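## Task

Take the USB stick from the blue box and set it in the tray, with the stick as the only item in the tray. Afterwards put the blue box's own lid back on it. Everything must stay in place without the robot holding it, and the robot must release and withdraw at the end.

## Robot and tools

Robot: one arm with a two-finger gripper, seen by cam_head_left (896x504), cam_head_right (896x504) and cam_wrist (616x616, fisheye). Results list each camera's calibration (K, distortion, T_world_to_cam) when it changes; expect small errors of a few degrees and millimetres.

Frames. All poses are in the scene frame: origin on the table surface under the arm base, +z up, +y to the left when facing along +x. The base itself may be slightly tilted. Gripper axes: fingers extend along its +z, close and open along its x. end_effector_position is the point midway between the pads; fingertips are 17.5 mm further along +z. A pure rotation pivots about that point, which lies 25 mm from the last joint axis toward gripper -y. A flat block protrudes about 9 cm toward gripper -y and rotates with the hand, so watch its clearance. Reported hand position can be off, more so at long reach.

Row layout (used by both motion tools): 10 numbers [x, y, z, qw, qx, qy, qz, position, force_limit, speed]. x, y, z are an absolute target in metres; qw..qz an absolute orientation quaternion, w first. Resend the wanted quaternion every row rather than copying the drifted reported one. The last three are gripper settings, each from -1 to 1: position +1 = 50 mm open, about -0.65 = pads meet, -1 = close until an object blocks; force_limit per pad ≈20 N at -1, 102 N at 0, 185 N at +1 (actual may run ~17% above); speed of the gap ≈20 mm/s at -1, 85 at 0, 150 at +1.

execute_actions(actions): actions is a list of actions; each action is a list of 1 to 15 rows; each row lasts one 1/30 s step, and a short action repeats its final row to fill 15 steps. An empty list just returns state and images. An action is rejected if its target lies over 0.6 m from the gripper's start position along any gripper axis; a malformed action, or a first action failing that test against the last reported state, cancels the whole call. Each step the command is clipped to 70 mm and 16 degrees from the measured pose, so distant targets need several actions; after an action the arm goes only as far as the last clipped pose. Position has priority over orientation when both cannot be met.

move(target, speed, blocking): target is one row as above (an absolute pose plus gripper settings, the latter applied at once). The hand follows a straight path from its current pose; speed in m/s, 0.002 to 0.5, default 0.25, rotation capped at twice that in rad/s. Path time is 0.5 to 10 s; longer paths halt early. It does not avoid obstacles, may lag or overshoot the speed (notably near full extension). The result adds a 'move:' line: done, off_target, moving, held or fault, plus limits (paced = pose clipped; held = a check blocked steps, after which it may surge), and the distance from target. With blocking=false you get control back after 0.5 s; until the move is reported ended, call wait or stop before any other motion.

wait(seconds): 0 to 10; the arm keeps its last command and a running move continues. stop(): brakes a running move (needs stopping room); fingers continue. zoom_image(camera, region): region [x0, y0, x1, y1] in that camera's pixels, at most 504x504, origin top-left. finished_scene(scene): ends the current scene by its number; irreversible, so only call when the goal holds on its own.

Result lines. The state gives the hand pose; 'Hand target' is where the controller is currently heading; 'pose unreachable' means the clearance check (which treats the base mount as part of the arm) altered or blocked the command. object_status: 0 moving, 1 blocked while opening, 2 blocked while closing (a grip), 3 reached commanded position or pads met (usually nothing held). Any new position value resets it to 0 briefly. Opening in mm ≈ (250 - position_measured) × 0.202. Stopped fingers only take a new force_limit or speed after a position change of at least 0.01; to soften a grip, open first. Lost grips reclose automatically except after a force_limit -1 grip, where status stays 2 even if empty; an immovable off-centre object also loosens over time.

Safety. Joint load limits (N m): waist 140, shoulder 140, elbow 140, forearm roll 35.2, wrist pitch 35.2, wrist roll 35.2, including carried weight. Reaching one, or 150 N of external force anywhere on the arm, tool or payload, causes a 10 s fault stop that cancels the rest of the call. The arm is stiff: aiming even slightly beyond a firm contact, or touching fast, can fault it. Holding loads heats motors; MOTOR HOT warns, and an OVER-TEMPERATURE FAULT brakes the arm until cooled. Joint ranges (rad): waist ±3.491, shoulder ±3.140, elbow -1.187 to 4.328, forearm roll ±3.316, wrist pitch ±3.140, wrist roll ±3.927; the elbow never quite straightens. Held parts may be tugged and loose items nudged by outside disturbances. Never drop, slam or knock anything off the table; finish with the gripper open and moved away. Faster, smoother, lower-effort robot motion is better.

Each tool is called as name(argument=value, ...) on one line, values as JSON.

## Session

execute_actions(actions=[])

Scene clock: 0.00 s.
end_effector_position=(+0.4430, +0.2903, +0.2025) position_measured=3 object_status=3 end_effector_quat_wxyz=(+0.119, +0.589, +0.782, -0.164)
Joint positions: [ 1.484  0.261 -0.332  0.82  -1.59  -1.528]
Joint velocities: [ 0.001 -0.    -0.     0.001  0.     0.001]
Hand target: +0.443, +0.290, +0.202; +0.119, +0.589, +0.782, -0.164
camera_calibration (this result's frames):
cam_wrist: T_world_to_cam=[[-0.296479, 0.871037, -0.391657, -0.045211], [0.922131, 0.367809, 0.119958, -0.533807], [0.248543, -0.325594, -0.912258, 0.319072], [0, 0, 0, 1]] pos_world=[0.399533, 0.339608, 0.337403]

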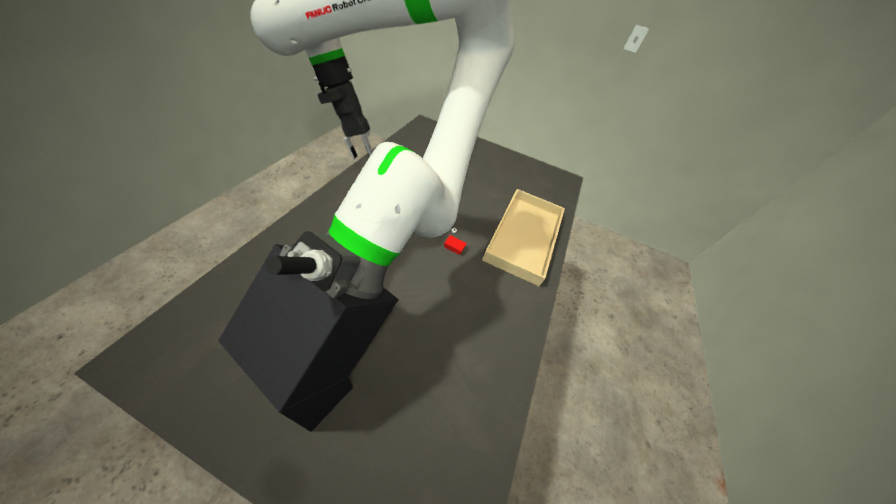

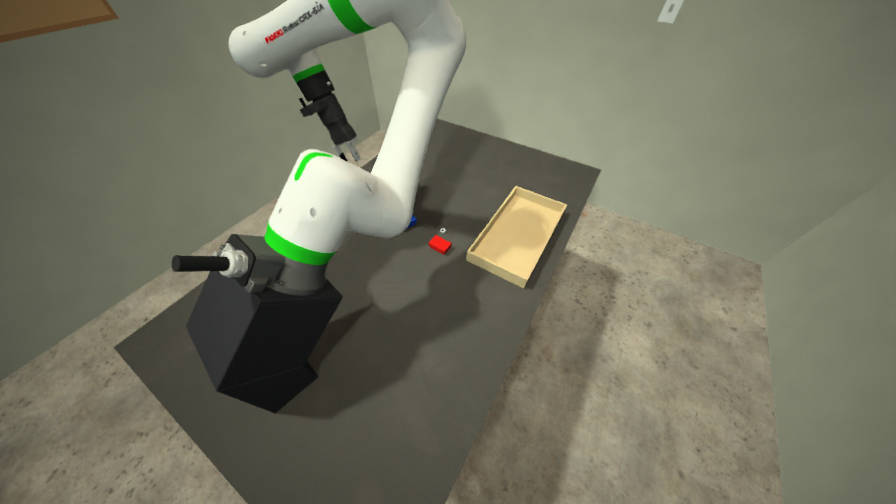

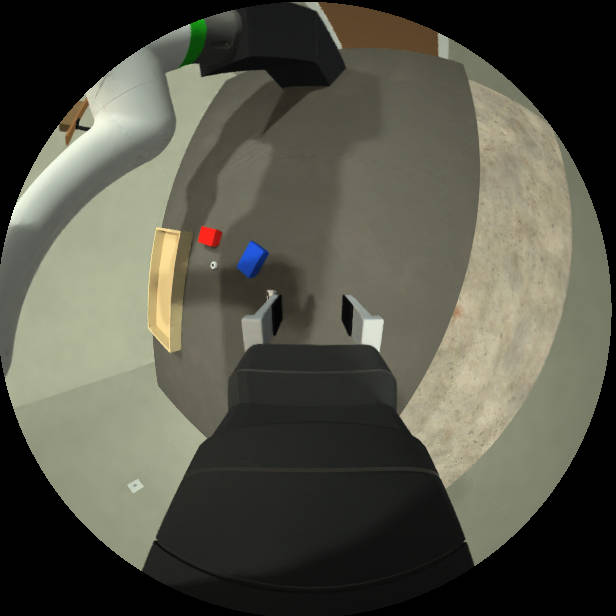

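zoom_image(camera="cam_wrist", region=[140, 210, 300, 330])

Region (140, 210, 300, 330) of cam_wrist's 616x616 image, scaled by 3.150, with more detail than that image has; it fills the top 378 rows of this view, and the rest is white.

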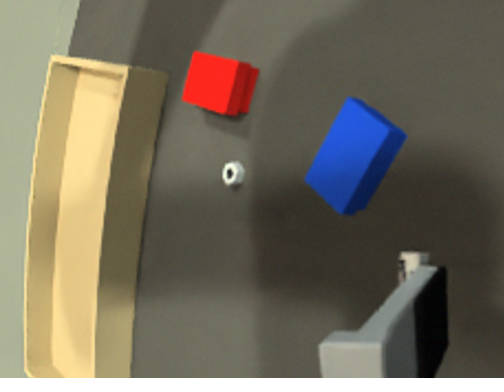

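move(target=[0.44, 0.07, 0.22, 0.0, 0.515, 0.857, 0.0, 1.0, 0.0, 0.0], speed=0.2)

Scene clock: 13.73 s.
end_effector_position=(+0.4403, +0.0704, +0.2195) position_measured=3 object_status=3 end_effector_quat_wxyz=(+0.000, +0.515, +0.857, +0.000)
Joint positions: [ 1.433 -0.684 -0.914  0.859 -1.388 -1.015]
Joint velocities: [ 0.    -0.002  0.001 -0.001 -0.001  0.   ]
Hand target: +0.440, +0.070, +0.220; +0.000, +0.515, +0.857, +0.000
Off the commanded pose: 0.001 m, 0 deg.
move: done
camera_calibration (this result's frames):
cam_wrist: T_world_to_cam=[[-0.486474, 0.873535, -0.0167133, 0.15341], [0.840961, 0.473349, 0.262155, -0.455398], [0.236913, 0.113477, -0.964881, 0.24948], [0, 0, 0, 1]] pos_world=[0.398497, 0.053243, 0.362667]

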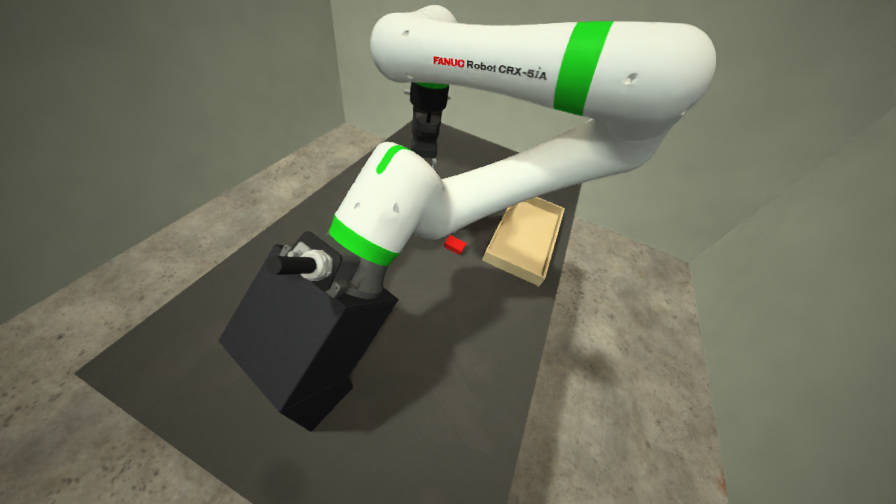

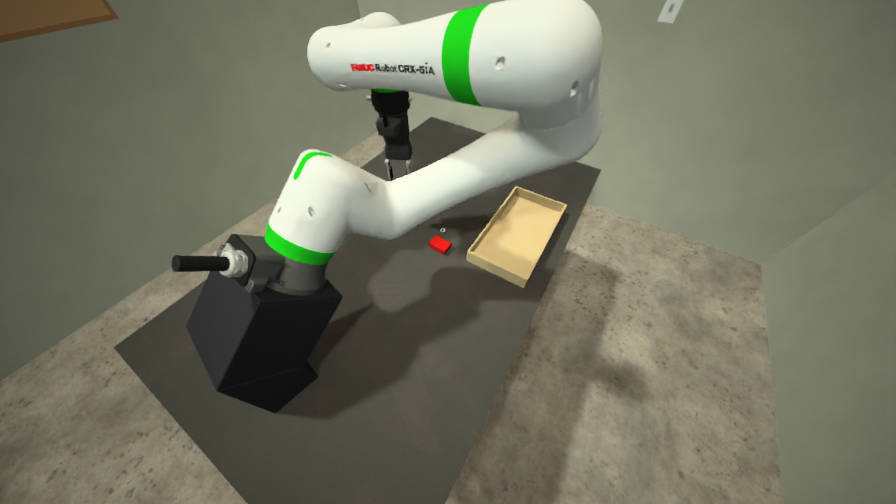

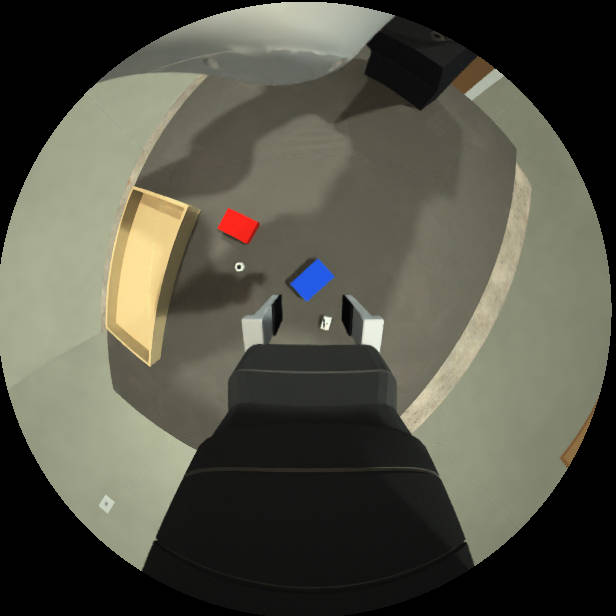

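zoom_image(camera="cam_wrist", region=[260, 240, 380, 340])

Region (260, 240, 380, 340) of cam_wrist's 616x616 image, scaled by 4.200, with more detail than that image has.

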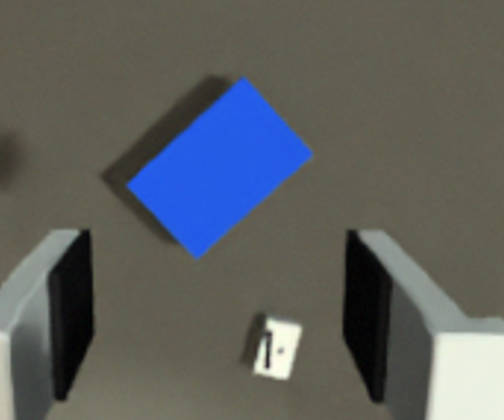

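move(target=[0.4403, 0.0704, 0.055, 0.0, 0.812, 0.584, 0.0, 1.0, 0.0, 0.0], speed=0.12)

Scene clock: 32.40 s.
end_effector_position=(+0.4394, +0.0707, +0.0553) position_measured=3 object_status=3 end_effector_quat_wxyz=(-0.001, +0.812, +0.584, -0.000)
Joint positions: [ 0.701 -0.362 -1.037  1.214 -0.604 -1.858]
Joint velocities: [-0.002 -0.    -0.     0.002  0.001 -0.002]
Hand target: +0.439, +0.071, +0.055; -0.001, +0.812, +0.584, -0.001
Off the commanded pose: 0.001 m, 0 deg.
move: done
camera_calibration (this result's frames):
cam_wrist: T_world_to_cam=[[0.300507, 0.953643, -0.0161485, -0.201472], [0.922247, -0.286213, 0.259892, -0.393678], [0.243222, -0.0929921, -0.965503, 0.102972], [0, 0, 0, 1]] pos_world=[0.398567, 0.0890324, 0.19848]

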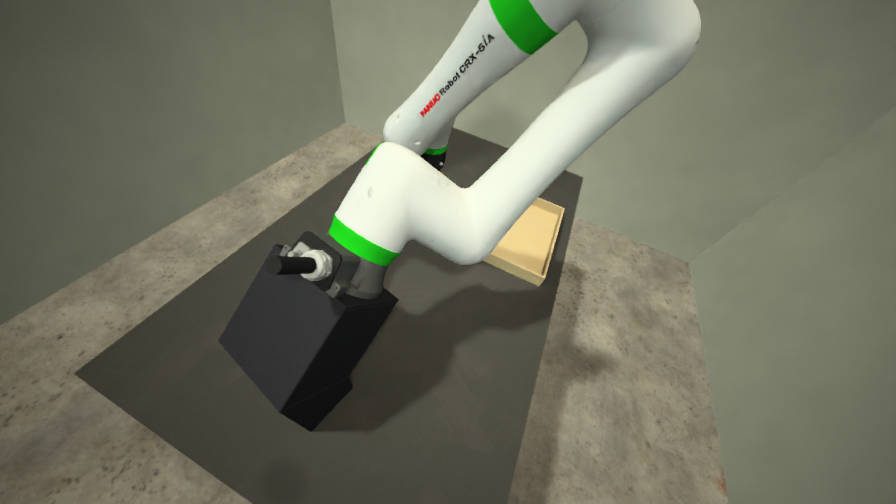

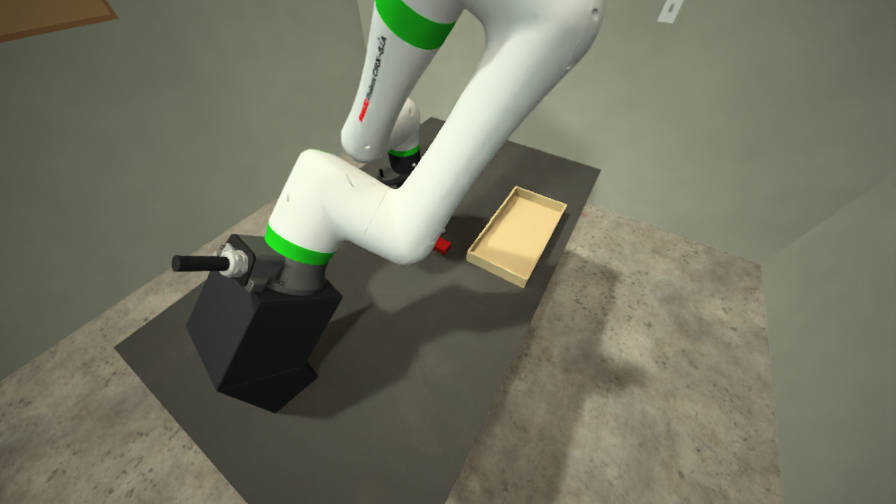

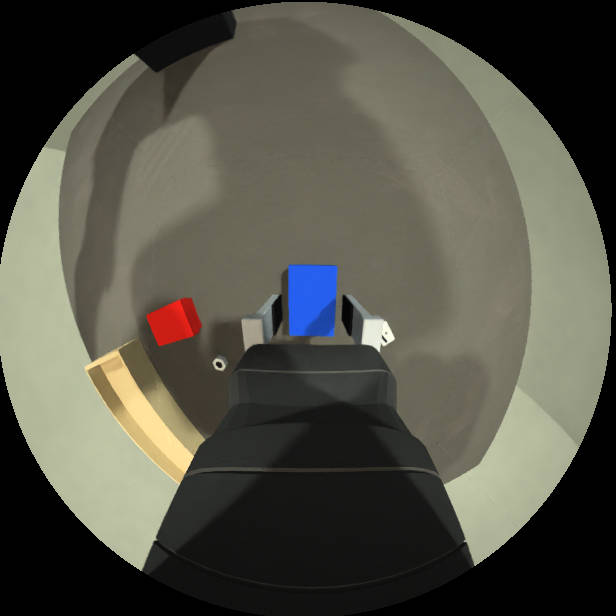

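move(target=[0.4403, 0.0704, 0.029, 0.0, 0.812, 0.584, 0.0, 1.0, 0.0, 0.0], speed=0.04)

execute_actions(actions=[[[0.4403, 0.0704, 0.029, 0.0, 0.812, 0.584, 0.0, -1.0, -0.5, -0.5]], [[0.4403, 0.0704, 0.029, 0.0, 0.812, 0.584, 0.0, -1.0, -0.5, -0.5]]])

Scene clock: 37.13 s.
end_effector_position=(+0.4403, +0.0705, +0.0291) position_measured=3 object_status=3 end_effector_quat_wxyz=(-0.000, +0.812, +0.584, -0.000)
Joint positions: [ 0.58  -0.286 -1.038  1.378 -0.496 -1.956]
Joint velocities: [-0.001 -0.    -0.002  0.003  0.001 -0.002]
Hand target: +0.440, +0.071, +0.029; -0.000, +0.812, +0.584, -0.000
Off the commanded pose: 0.000 m, 0 deg.
move: done
camera_calibration (this result's frames):
cam_wrist: T_world_to_cam=[[0.300107, 0.953765, -0.0163798, -0.201853], [0.921917, -0.28559, 0.261741, -0.387614], [0.244961, -0.0936509, -0.964999, 0.0768038], [0, 0, 0, 1]] pos_world=[0.399112, 0.0890142, 0.172264]

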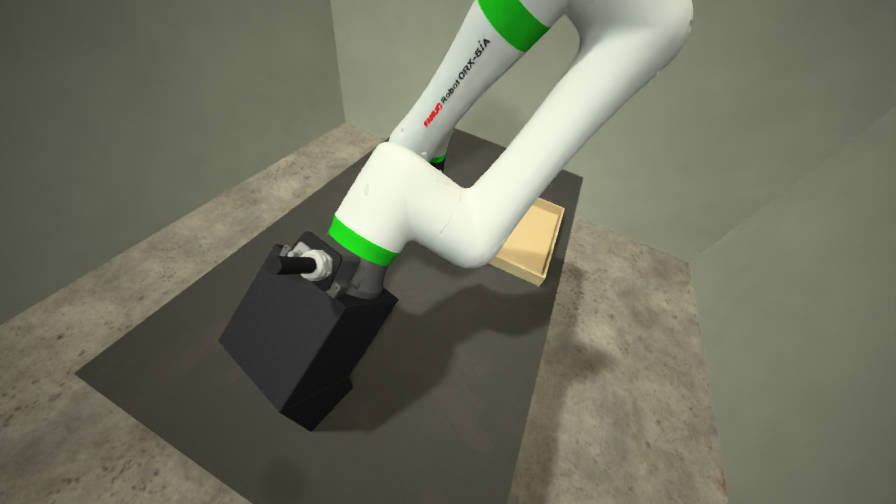

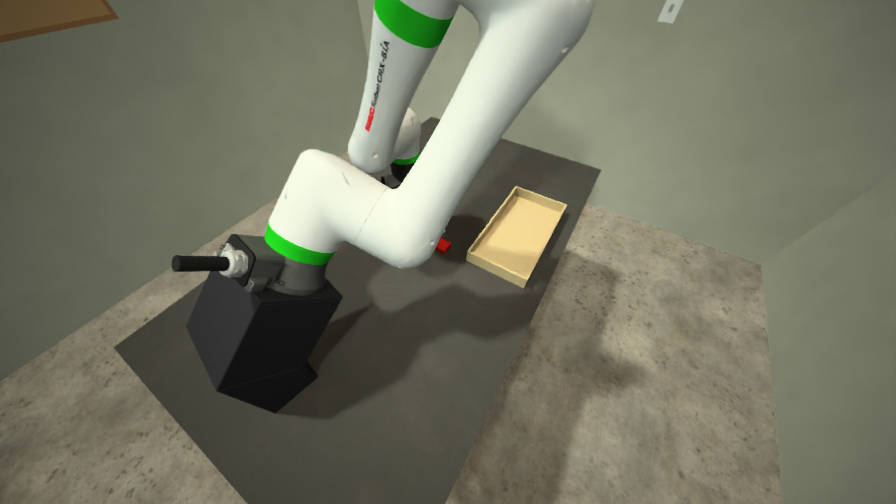

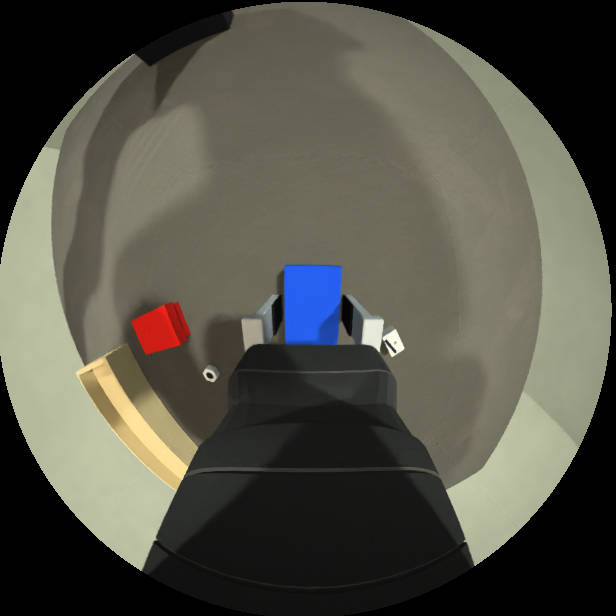

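Scene clock: 38.13 s.
end_effector_position=(+0.4403, +0.0704, +0.0290) position_measured=48 object_status=2 end_effector_quat_wxyz=(-0.000, +0.812, +0.584, -0.000)
Joint positions: [ 0.579 -0.286 -1.038  1.38  -0.495 -1.956]
Joint velocities: [ 0.    -0.001  0.    -0.001  0.     0.001]
Hand target: +0.440, +0.070, +0.029; -0.000, +0.812, +0.584, -0.000
Off the commanded pose: 0.000 m, 0 deg.
camera_calibration (this result's frames):
cam_wrist: T_world_to_cam=[[0.299828, 0.953849, -0.0165827, -0.201611], [0.921938, -0.285241, 0.262047, -0.387708], [0.245223, -0.093857, -0.964913, 0.0765577], [0, 0, 0, 1]] pos_world=[0.399118, 0.0889021, 0.172126]

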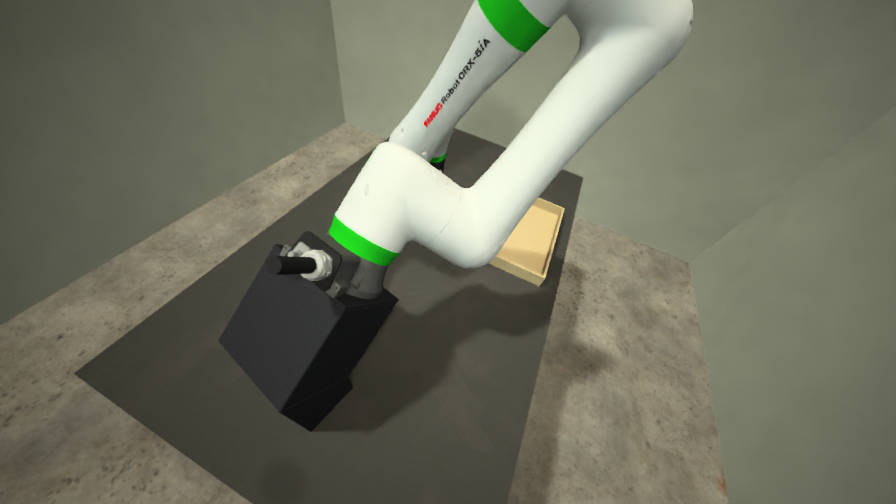

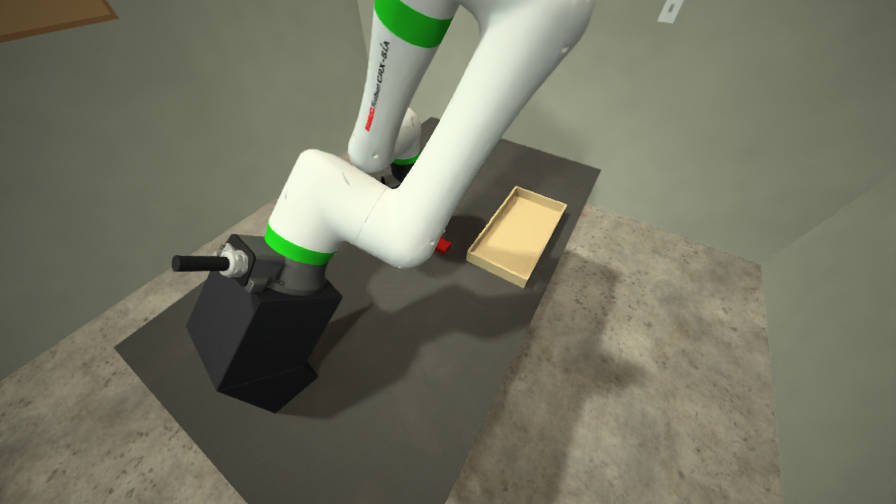

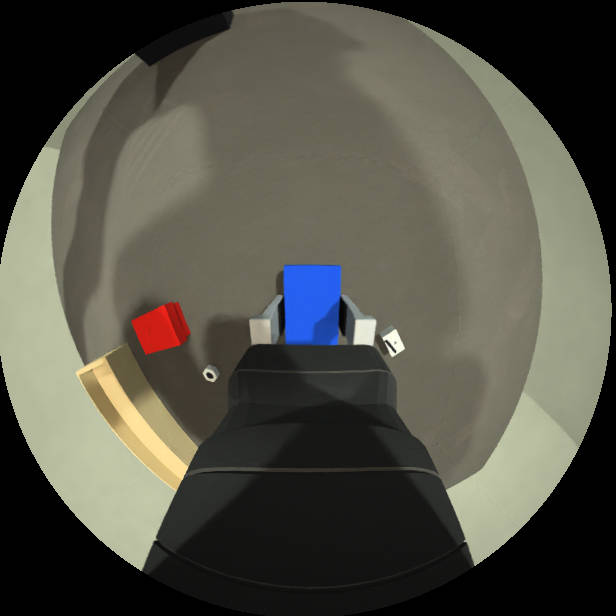

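move(target=[0.4403, 0.0704, 0.10, 0.0, 0.812, 0.584, 0.0, -1.0, -0.5, -0.5], speed=0.08)

move(target=[0.60, 0.22, 0.10, 0.0, 0.812, 0.584, 0.0, -1.0, -0.5, -0.5], speed=0.18)

move(target=[0.60, 0.22, 0.021, 0.0, 0.812, 0.584, 0.0, -1.0, -0.5, -0.5], speed=0.07)

execute_actions(actions=[[[0.60, 0.22, 0.021, 0.0, 0.812, 0.584, 0.0, 1.0, 0.0, 0.0]], [[0.60, 0.22, 0.021, 0.0, 0.812, 0.584, 0.0, 1.0, 0.0, 0.0]]])

Scene clock: 45.73 s.
end_effector_position=(+0.4407, +0.0702, +0.0998) position_measured=48 object_status=2 end_effector_quat_wxyz=(+0.001, +0.812, +0.584, +0.000)
Joint positions: [ 0.884 -0.486 -1.021  1.042 -0.802 -1.766]
Joint velocities: [ 0.001  0.001  0.    -0.001 -0.     0.   ]
Hand target: +0.441, +0.070, +0.100; +0.001, +0.812, +0.584, +0.000
Off the commanded pose: 0.001 m, 0 deg.
move: done
camera_calibration (this result's frames):
cam_wrist: T_world_to_cam=[[0.299329, 0.954, -0.0169134, -0.200078], [0.92186, -0.284581, 0.263036, -0.406798], [0.246123, -0.0943262, -0.964638, 0.144329], [0, 0, 0, 1]] pos_world=[0.399377, 0.0887208, 0.242843]

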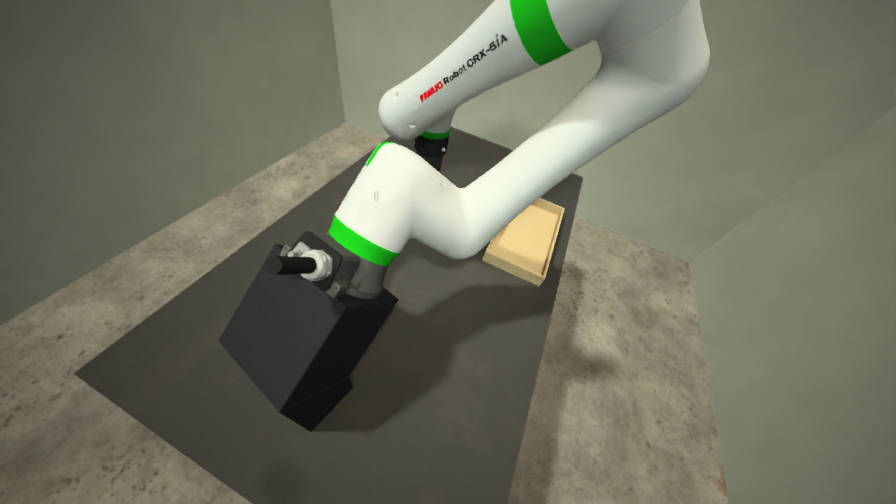

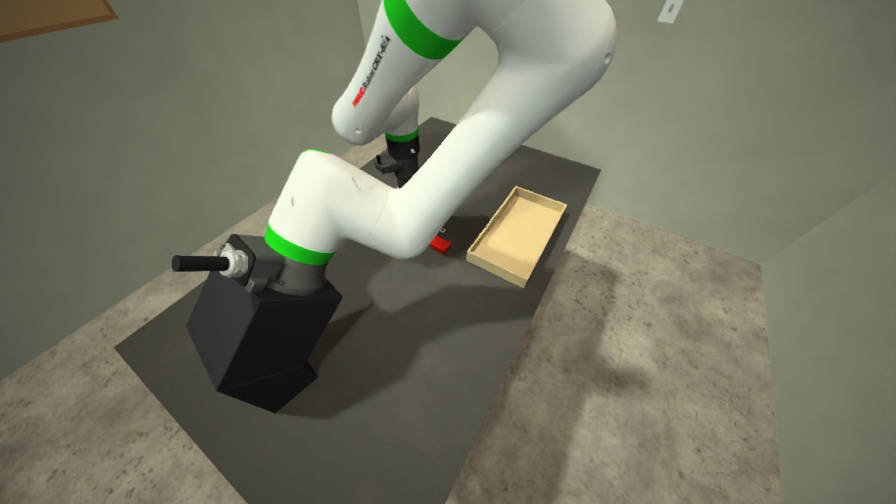

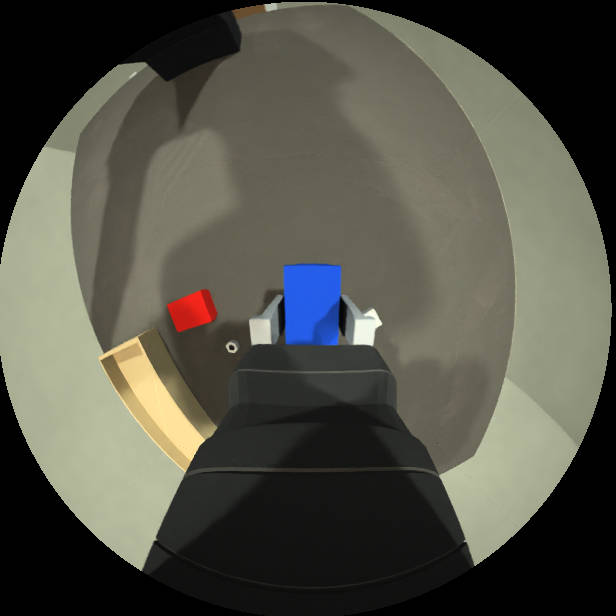

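Scene clock: 47.33 s.
end_effector_position=(+0.5998, +0.2205, +0.1002) position_measured=48 object_status=2 end_effector_quat_wxyz=(+0.000, +0.812, +0.584, +0.000)
Joint positions: [ 0.981 -0.024 -0.441  0.953 -0.937 -1.698]
Joint velocities: [ 0.001  0.003  0.    -0.     0.     0.   ]
Hand target: +0.600, +0.220, +0.100; +0.000, +0.812, +0.584, +0.000
Off the commanded pose: 0.001 m, 0 deg.
move: done
camera_calibration (this result's frames):
cam_wrist: T_world_to_cam=[[0.299494, 0.953957, -0.0163901, -0.391284], [0.921934, -0.284932, 0.262397, -0.510711], [0.245645, -0.0936968, -0.964821, 0.119975], [0, 0, 0, 1]] pos_world=[0.558558, 0.238992, 0.24335]

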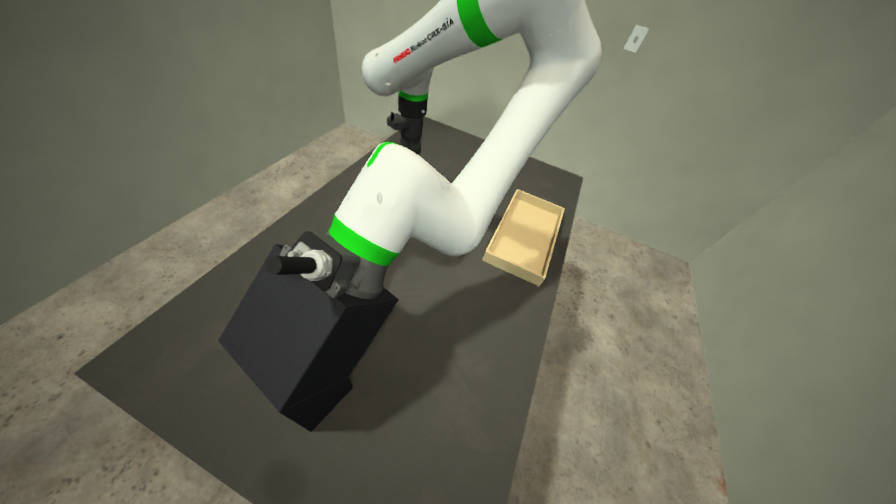

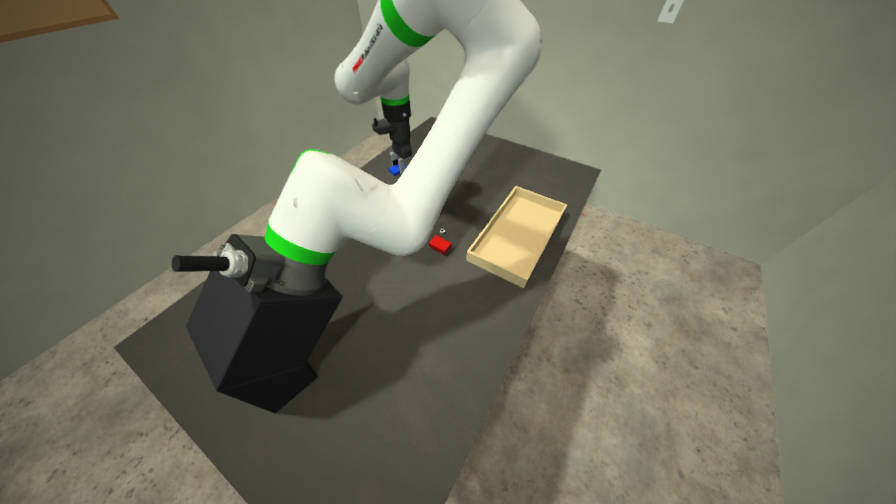

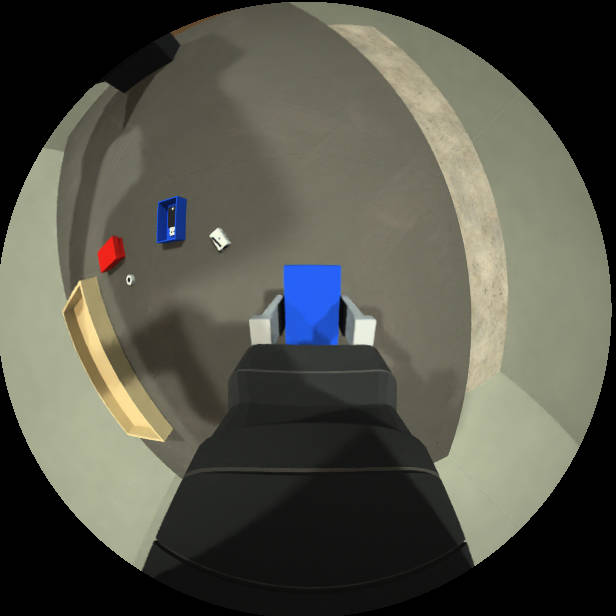

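Scene clock: 48.73 s.
end_effector_position=(+0.5998, +0.2201, +0.0211) position_measured=48 object_status=2 end_effector_quat_wxyz=(-0.000, +0.812, +0.584, -0.000)
Joint positions: [ 0.843  0.101 -0.449  1.056 -0.763 -1.758]
Joint velocities: [-0.001  0.002  0.001  0.     0.001 -0.   ]
Hand target: +0.600, +0.220, +0.021; -0.000, +0.812, +0.584, -0.000
Off the commanded pose: 0.000 m, 0 deg.
move: done
camera_calibration (this result's frames):
cam_wrist: T_world_to_cam=[[0.299983, 0.953802, -0.0164749, -0.39243], [0.922004, -0.285463, 0.261571, -0.489948], [0.244784, -0.0936568, -0.965044, 0.0440967], [0, 0, 0, 1]] pos_world=[0.558662, 0.238569, 0.164246]

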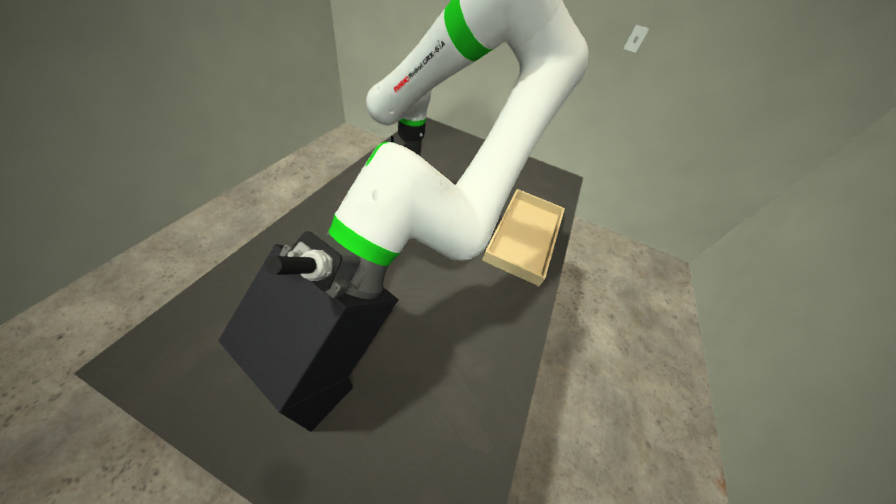

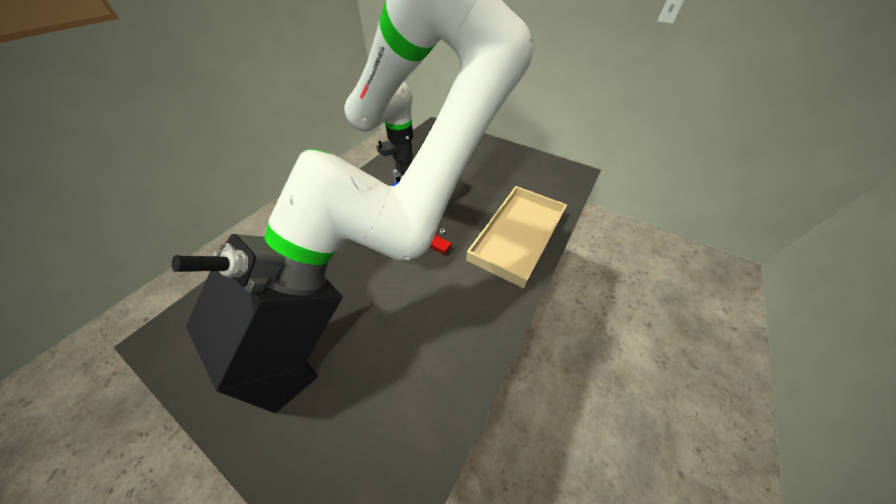

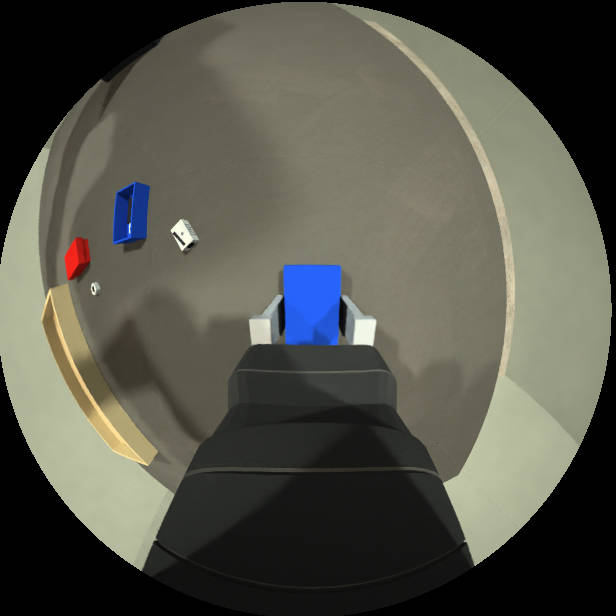

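Scene clock: 49.73 s.
end_effector_position=(+0.6000, +0.2200, +0.0210) position_measured=3 object_status=3 end_effector_quat_wxyz=(+0.000, +0.812, +0.584, -0.000)
Joint positions: [ 0.843  0.101 -0.449  1.057 -0.763 -1.758]
Joint velocities: [-0.001 -0.001  0.    -0.001  0.001 -0.   ]
Hand target: +0.600, +0.220, +0.021; -0.000, +0.812, +0.584, -0.000
Off the commanded pose: 0.000 m, 0 deg.
camera_calibration (this result's frames):
cam_wrist: T_world_to_cam=[[0.299827, 0.953849, -0.016583, -0.392323], [0.921938, -0.285241, 0.262047, -0.490173], [0.245223, -0.0938573, -0.964913, 0.0437169], [0, 0, 0, 1]] pos_world=[0.558818, 0.238502, 0.164125]

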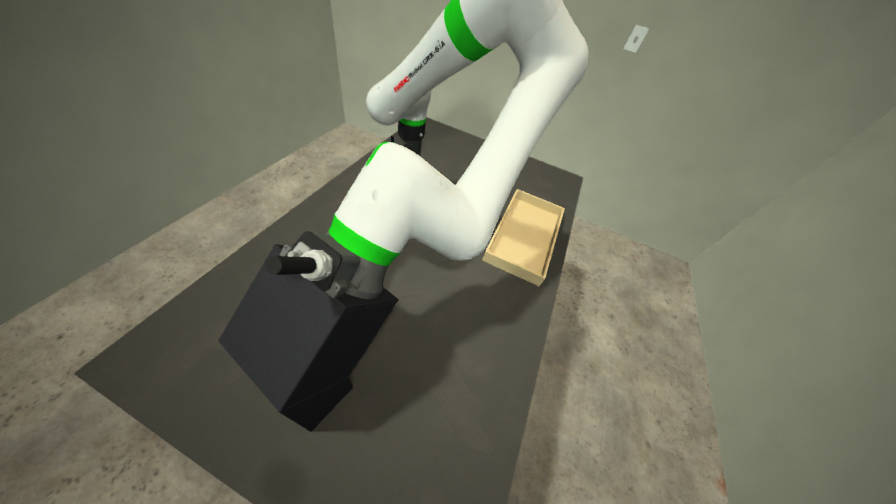

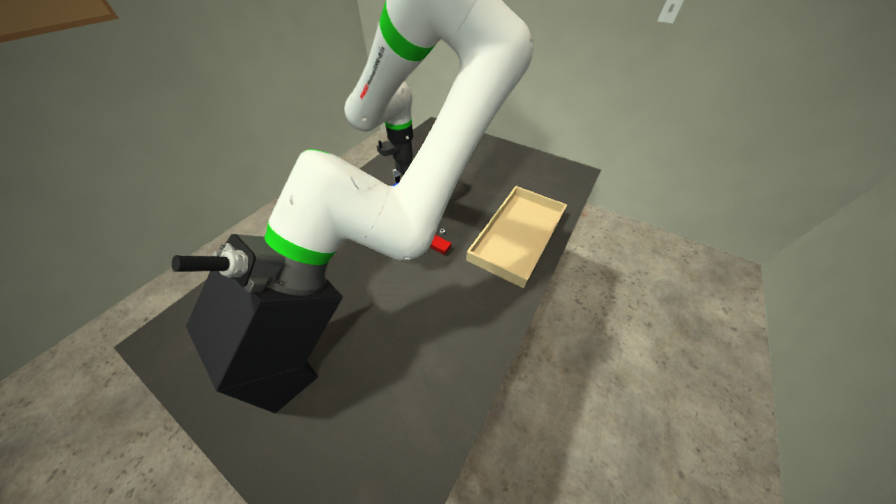

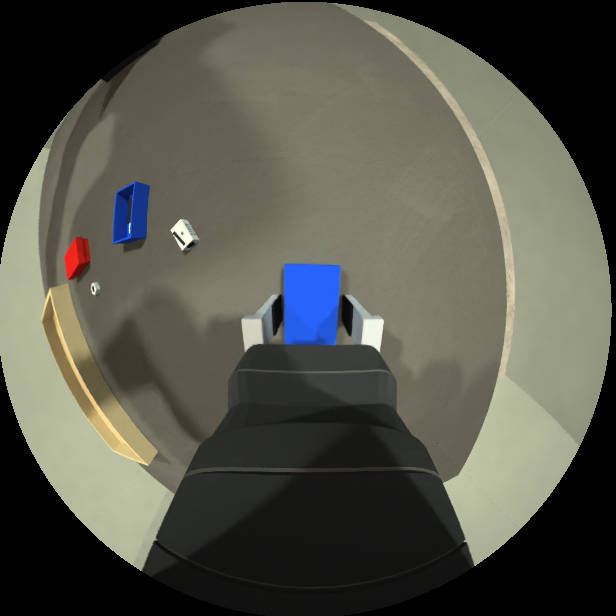

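Lid placed. Rise and go back above the open blue box to look at the USB stick.

move(target=[0.60, 0.22, 0.11, 0.0, 0.812, 0.584, 0.0, 1.0, 0.0, 0.0], speed=0.12)

move(target=[0.4403, 0.0704, 0.11, 0.0, 0.812, 0.584, 0.0, 1.0, 0.0, 0.0], speed=0.18)

zoom_image(camera="cam_wrist", region=[250, 250, 370, 340])

Scene clock: 56.33 s.
end_effector_position=(+0.6002, +0.2199, +0.1099) position_measured=3 object_status=3 end_effector_quat_wxyz=(+0.000, +0.812, +0.584, +0.000)
Joint positions: [ 0.998 -0.038 -0.438  0.942 -0.96  -1.691]
Joint velocities: [ 0.001 -0.     0.    -0.    -0.     0.001]
Hand target: +0.600, +0.220, +0.110; +0.000, +0.812, +0.584, +0.000
Off the commanded pose: 0.000 m, 0 deg.
move: done
camera_calibration (this result's frames):
cam_wrist: T_world_to_cam=[[0.299606, 0.953916, -0.0167544, -0.390663], [0.921891, -0.284936, 0.262541, -0.513774], [0.245668, -0.0941046, -0.964775, 0.129184], [0, 0, 0, 1]] pos_world=[0.558952, 0.238423, 0.252975]

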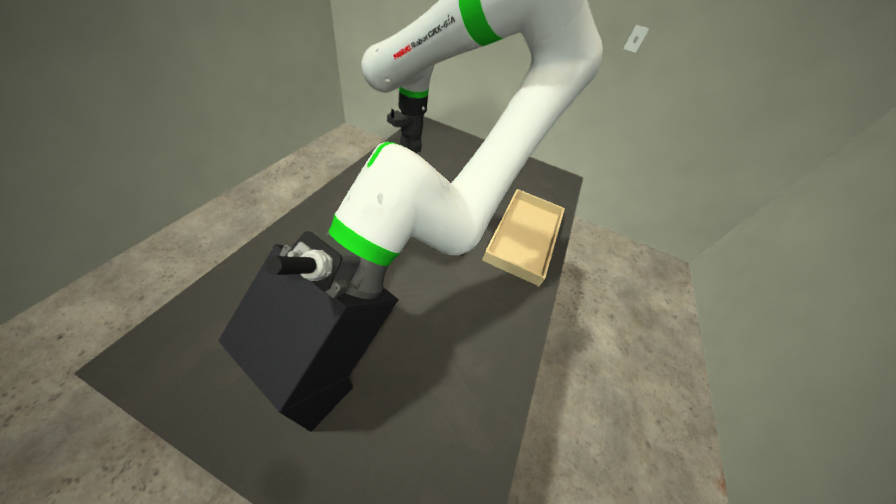

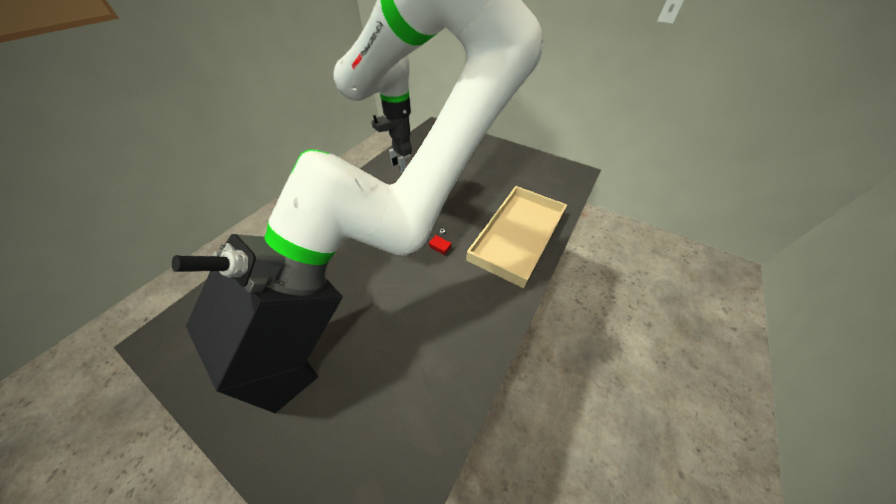

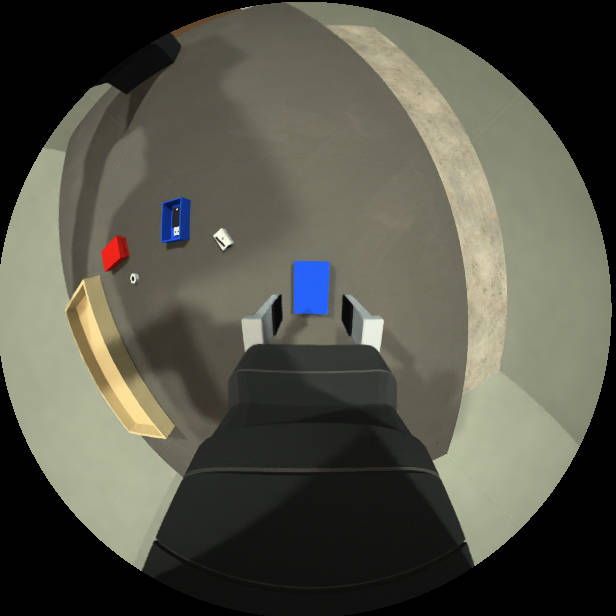

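Scene clock: 57.93 s.
end_effector_position=(+0.4405, +0.0700, +0.1098) position_measured=3 object_status=3 end_effector_quat_wxyz=(-0.000, +0.812, +0.584, -0.000)
Joint positions: [ 0.925 -0.513 -1.015  1.011 -0.848 -1.752]
Joint velocities: [ 0.002 -0.001 -0.    -0.    -0.002  0.   ]
Hand target: +0.440, +0.070, +0.110; -0.000, +0.812, +0.584, -0.000
Off the commanded pose: 0.000 m, 0 deg.
move: done
camera_calibration (this result's frames):
cam_wrist: T_world_to_cam=[[0.299953, 0.953811, -0.0165423, -0.200041], [0.921975, -0.285401, 0.261741, -0.409139], [0.24493, -0.0937615, -0.964996, 0.154602], [0, 0, 0, 1]] pos_world=[0.399352, 0.0885285, 0.25297]

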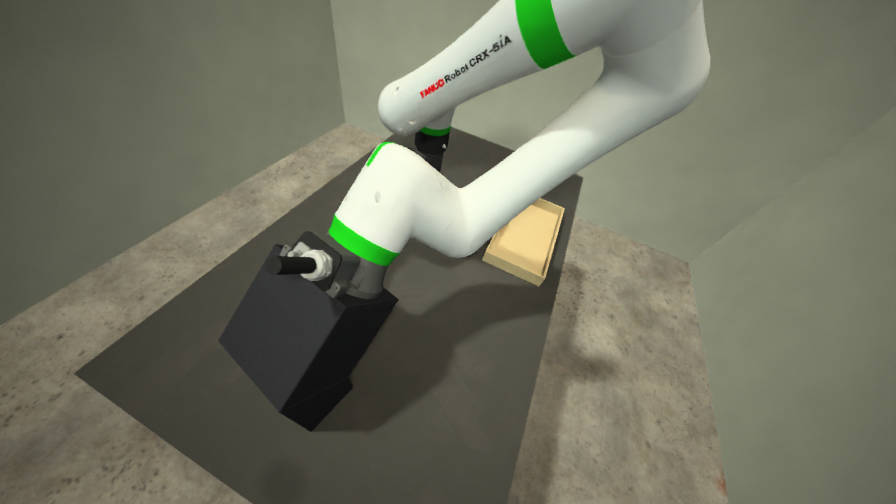

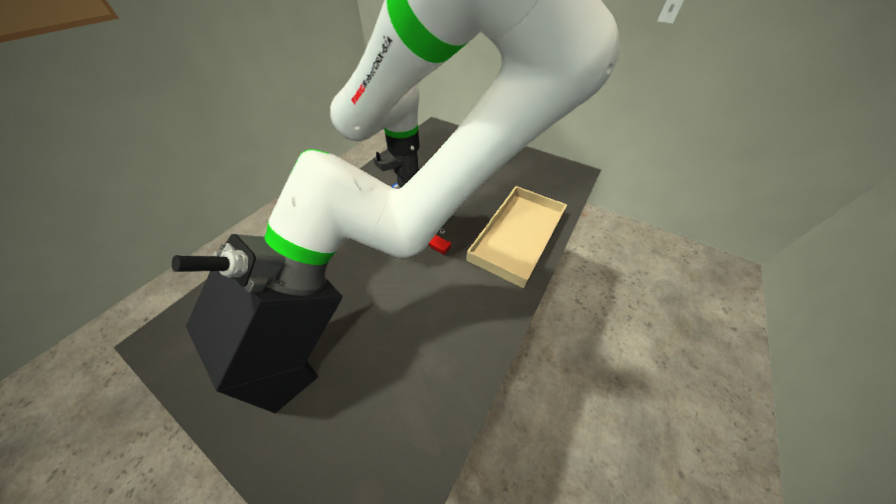

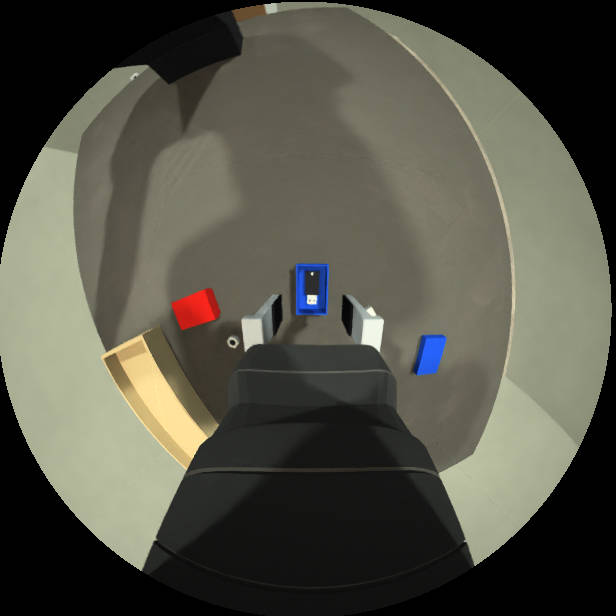

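Region (250, 250, 370, 340) of cam_wrist's 616x616 image, scaled by 4.200, with more detail than that image has; it fills the top 378 rows of this view, and the rest is white.

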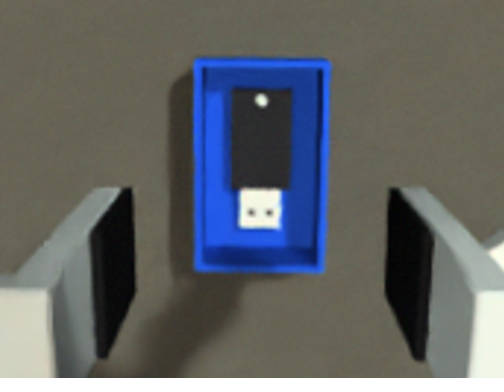

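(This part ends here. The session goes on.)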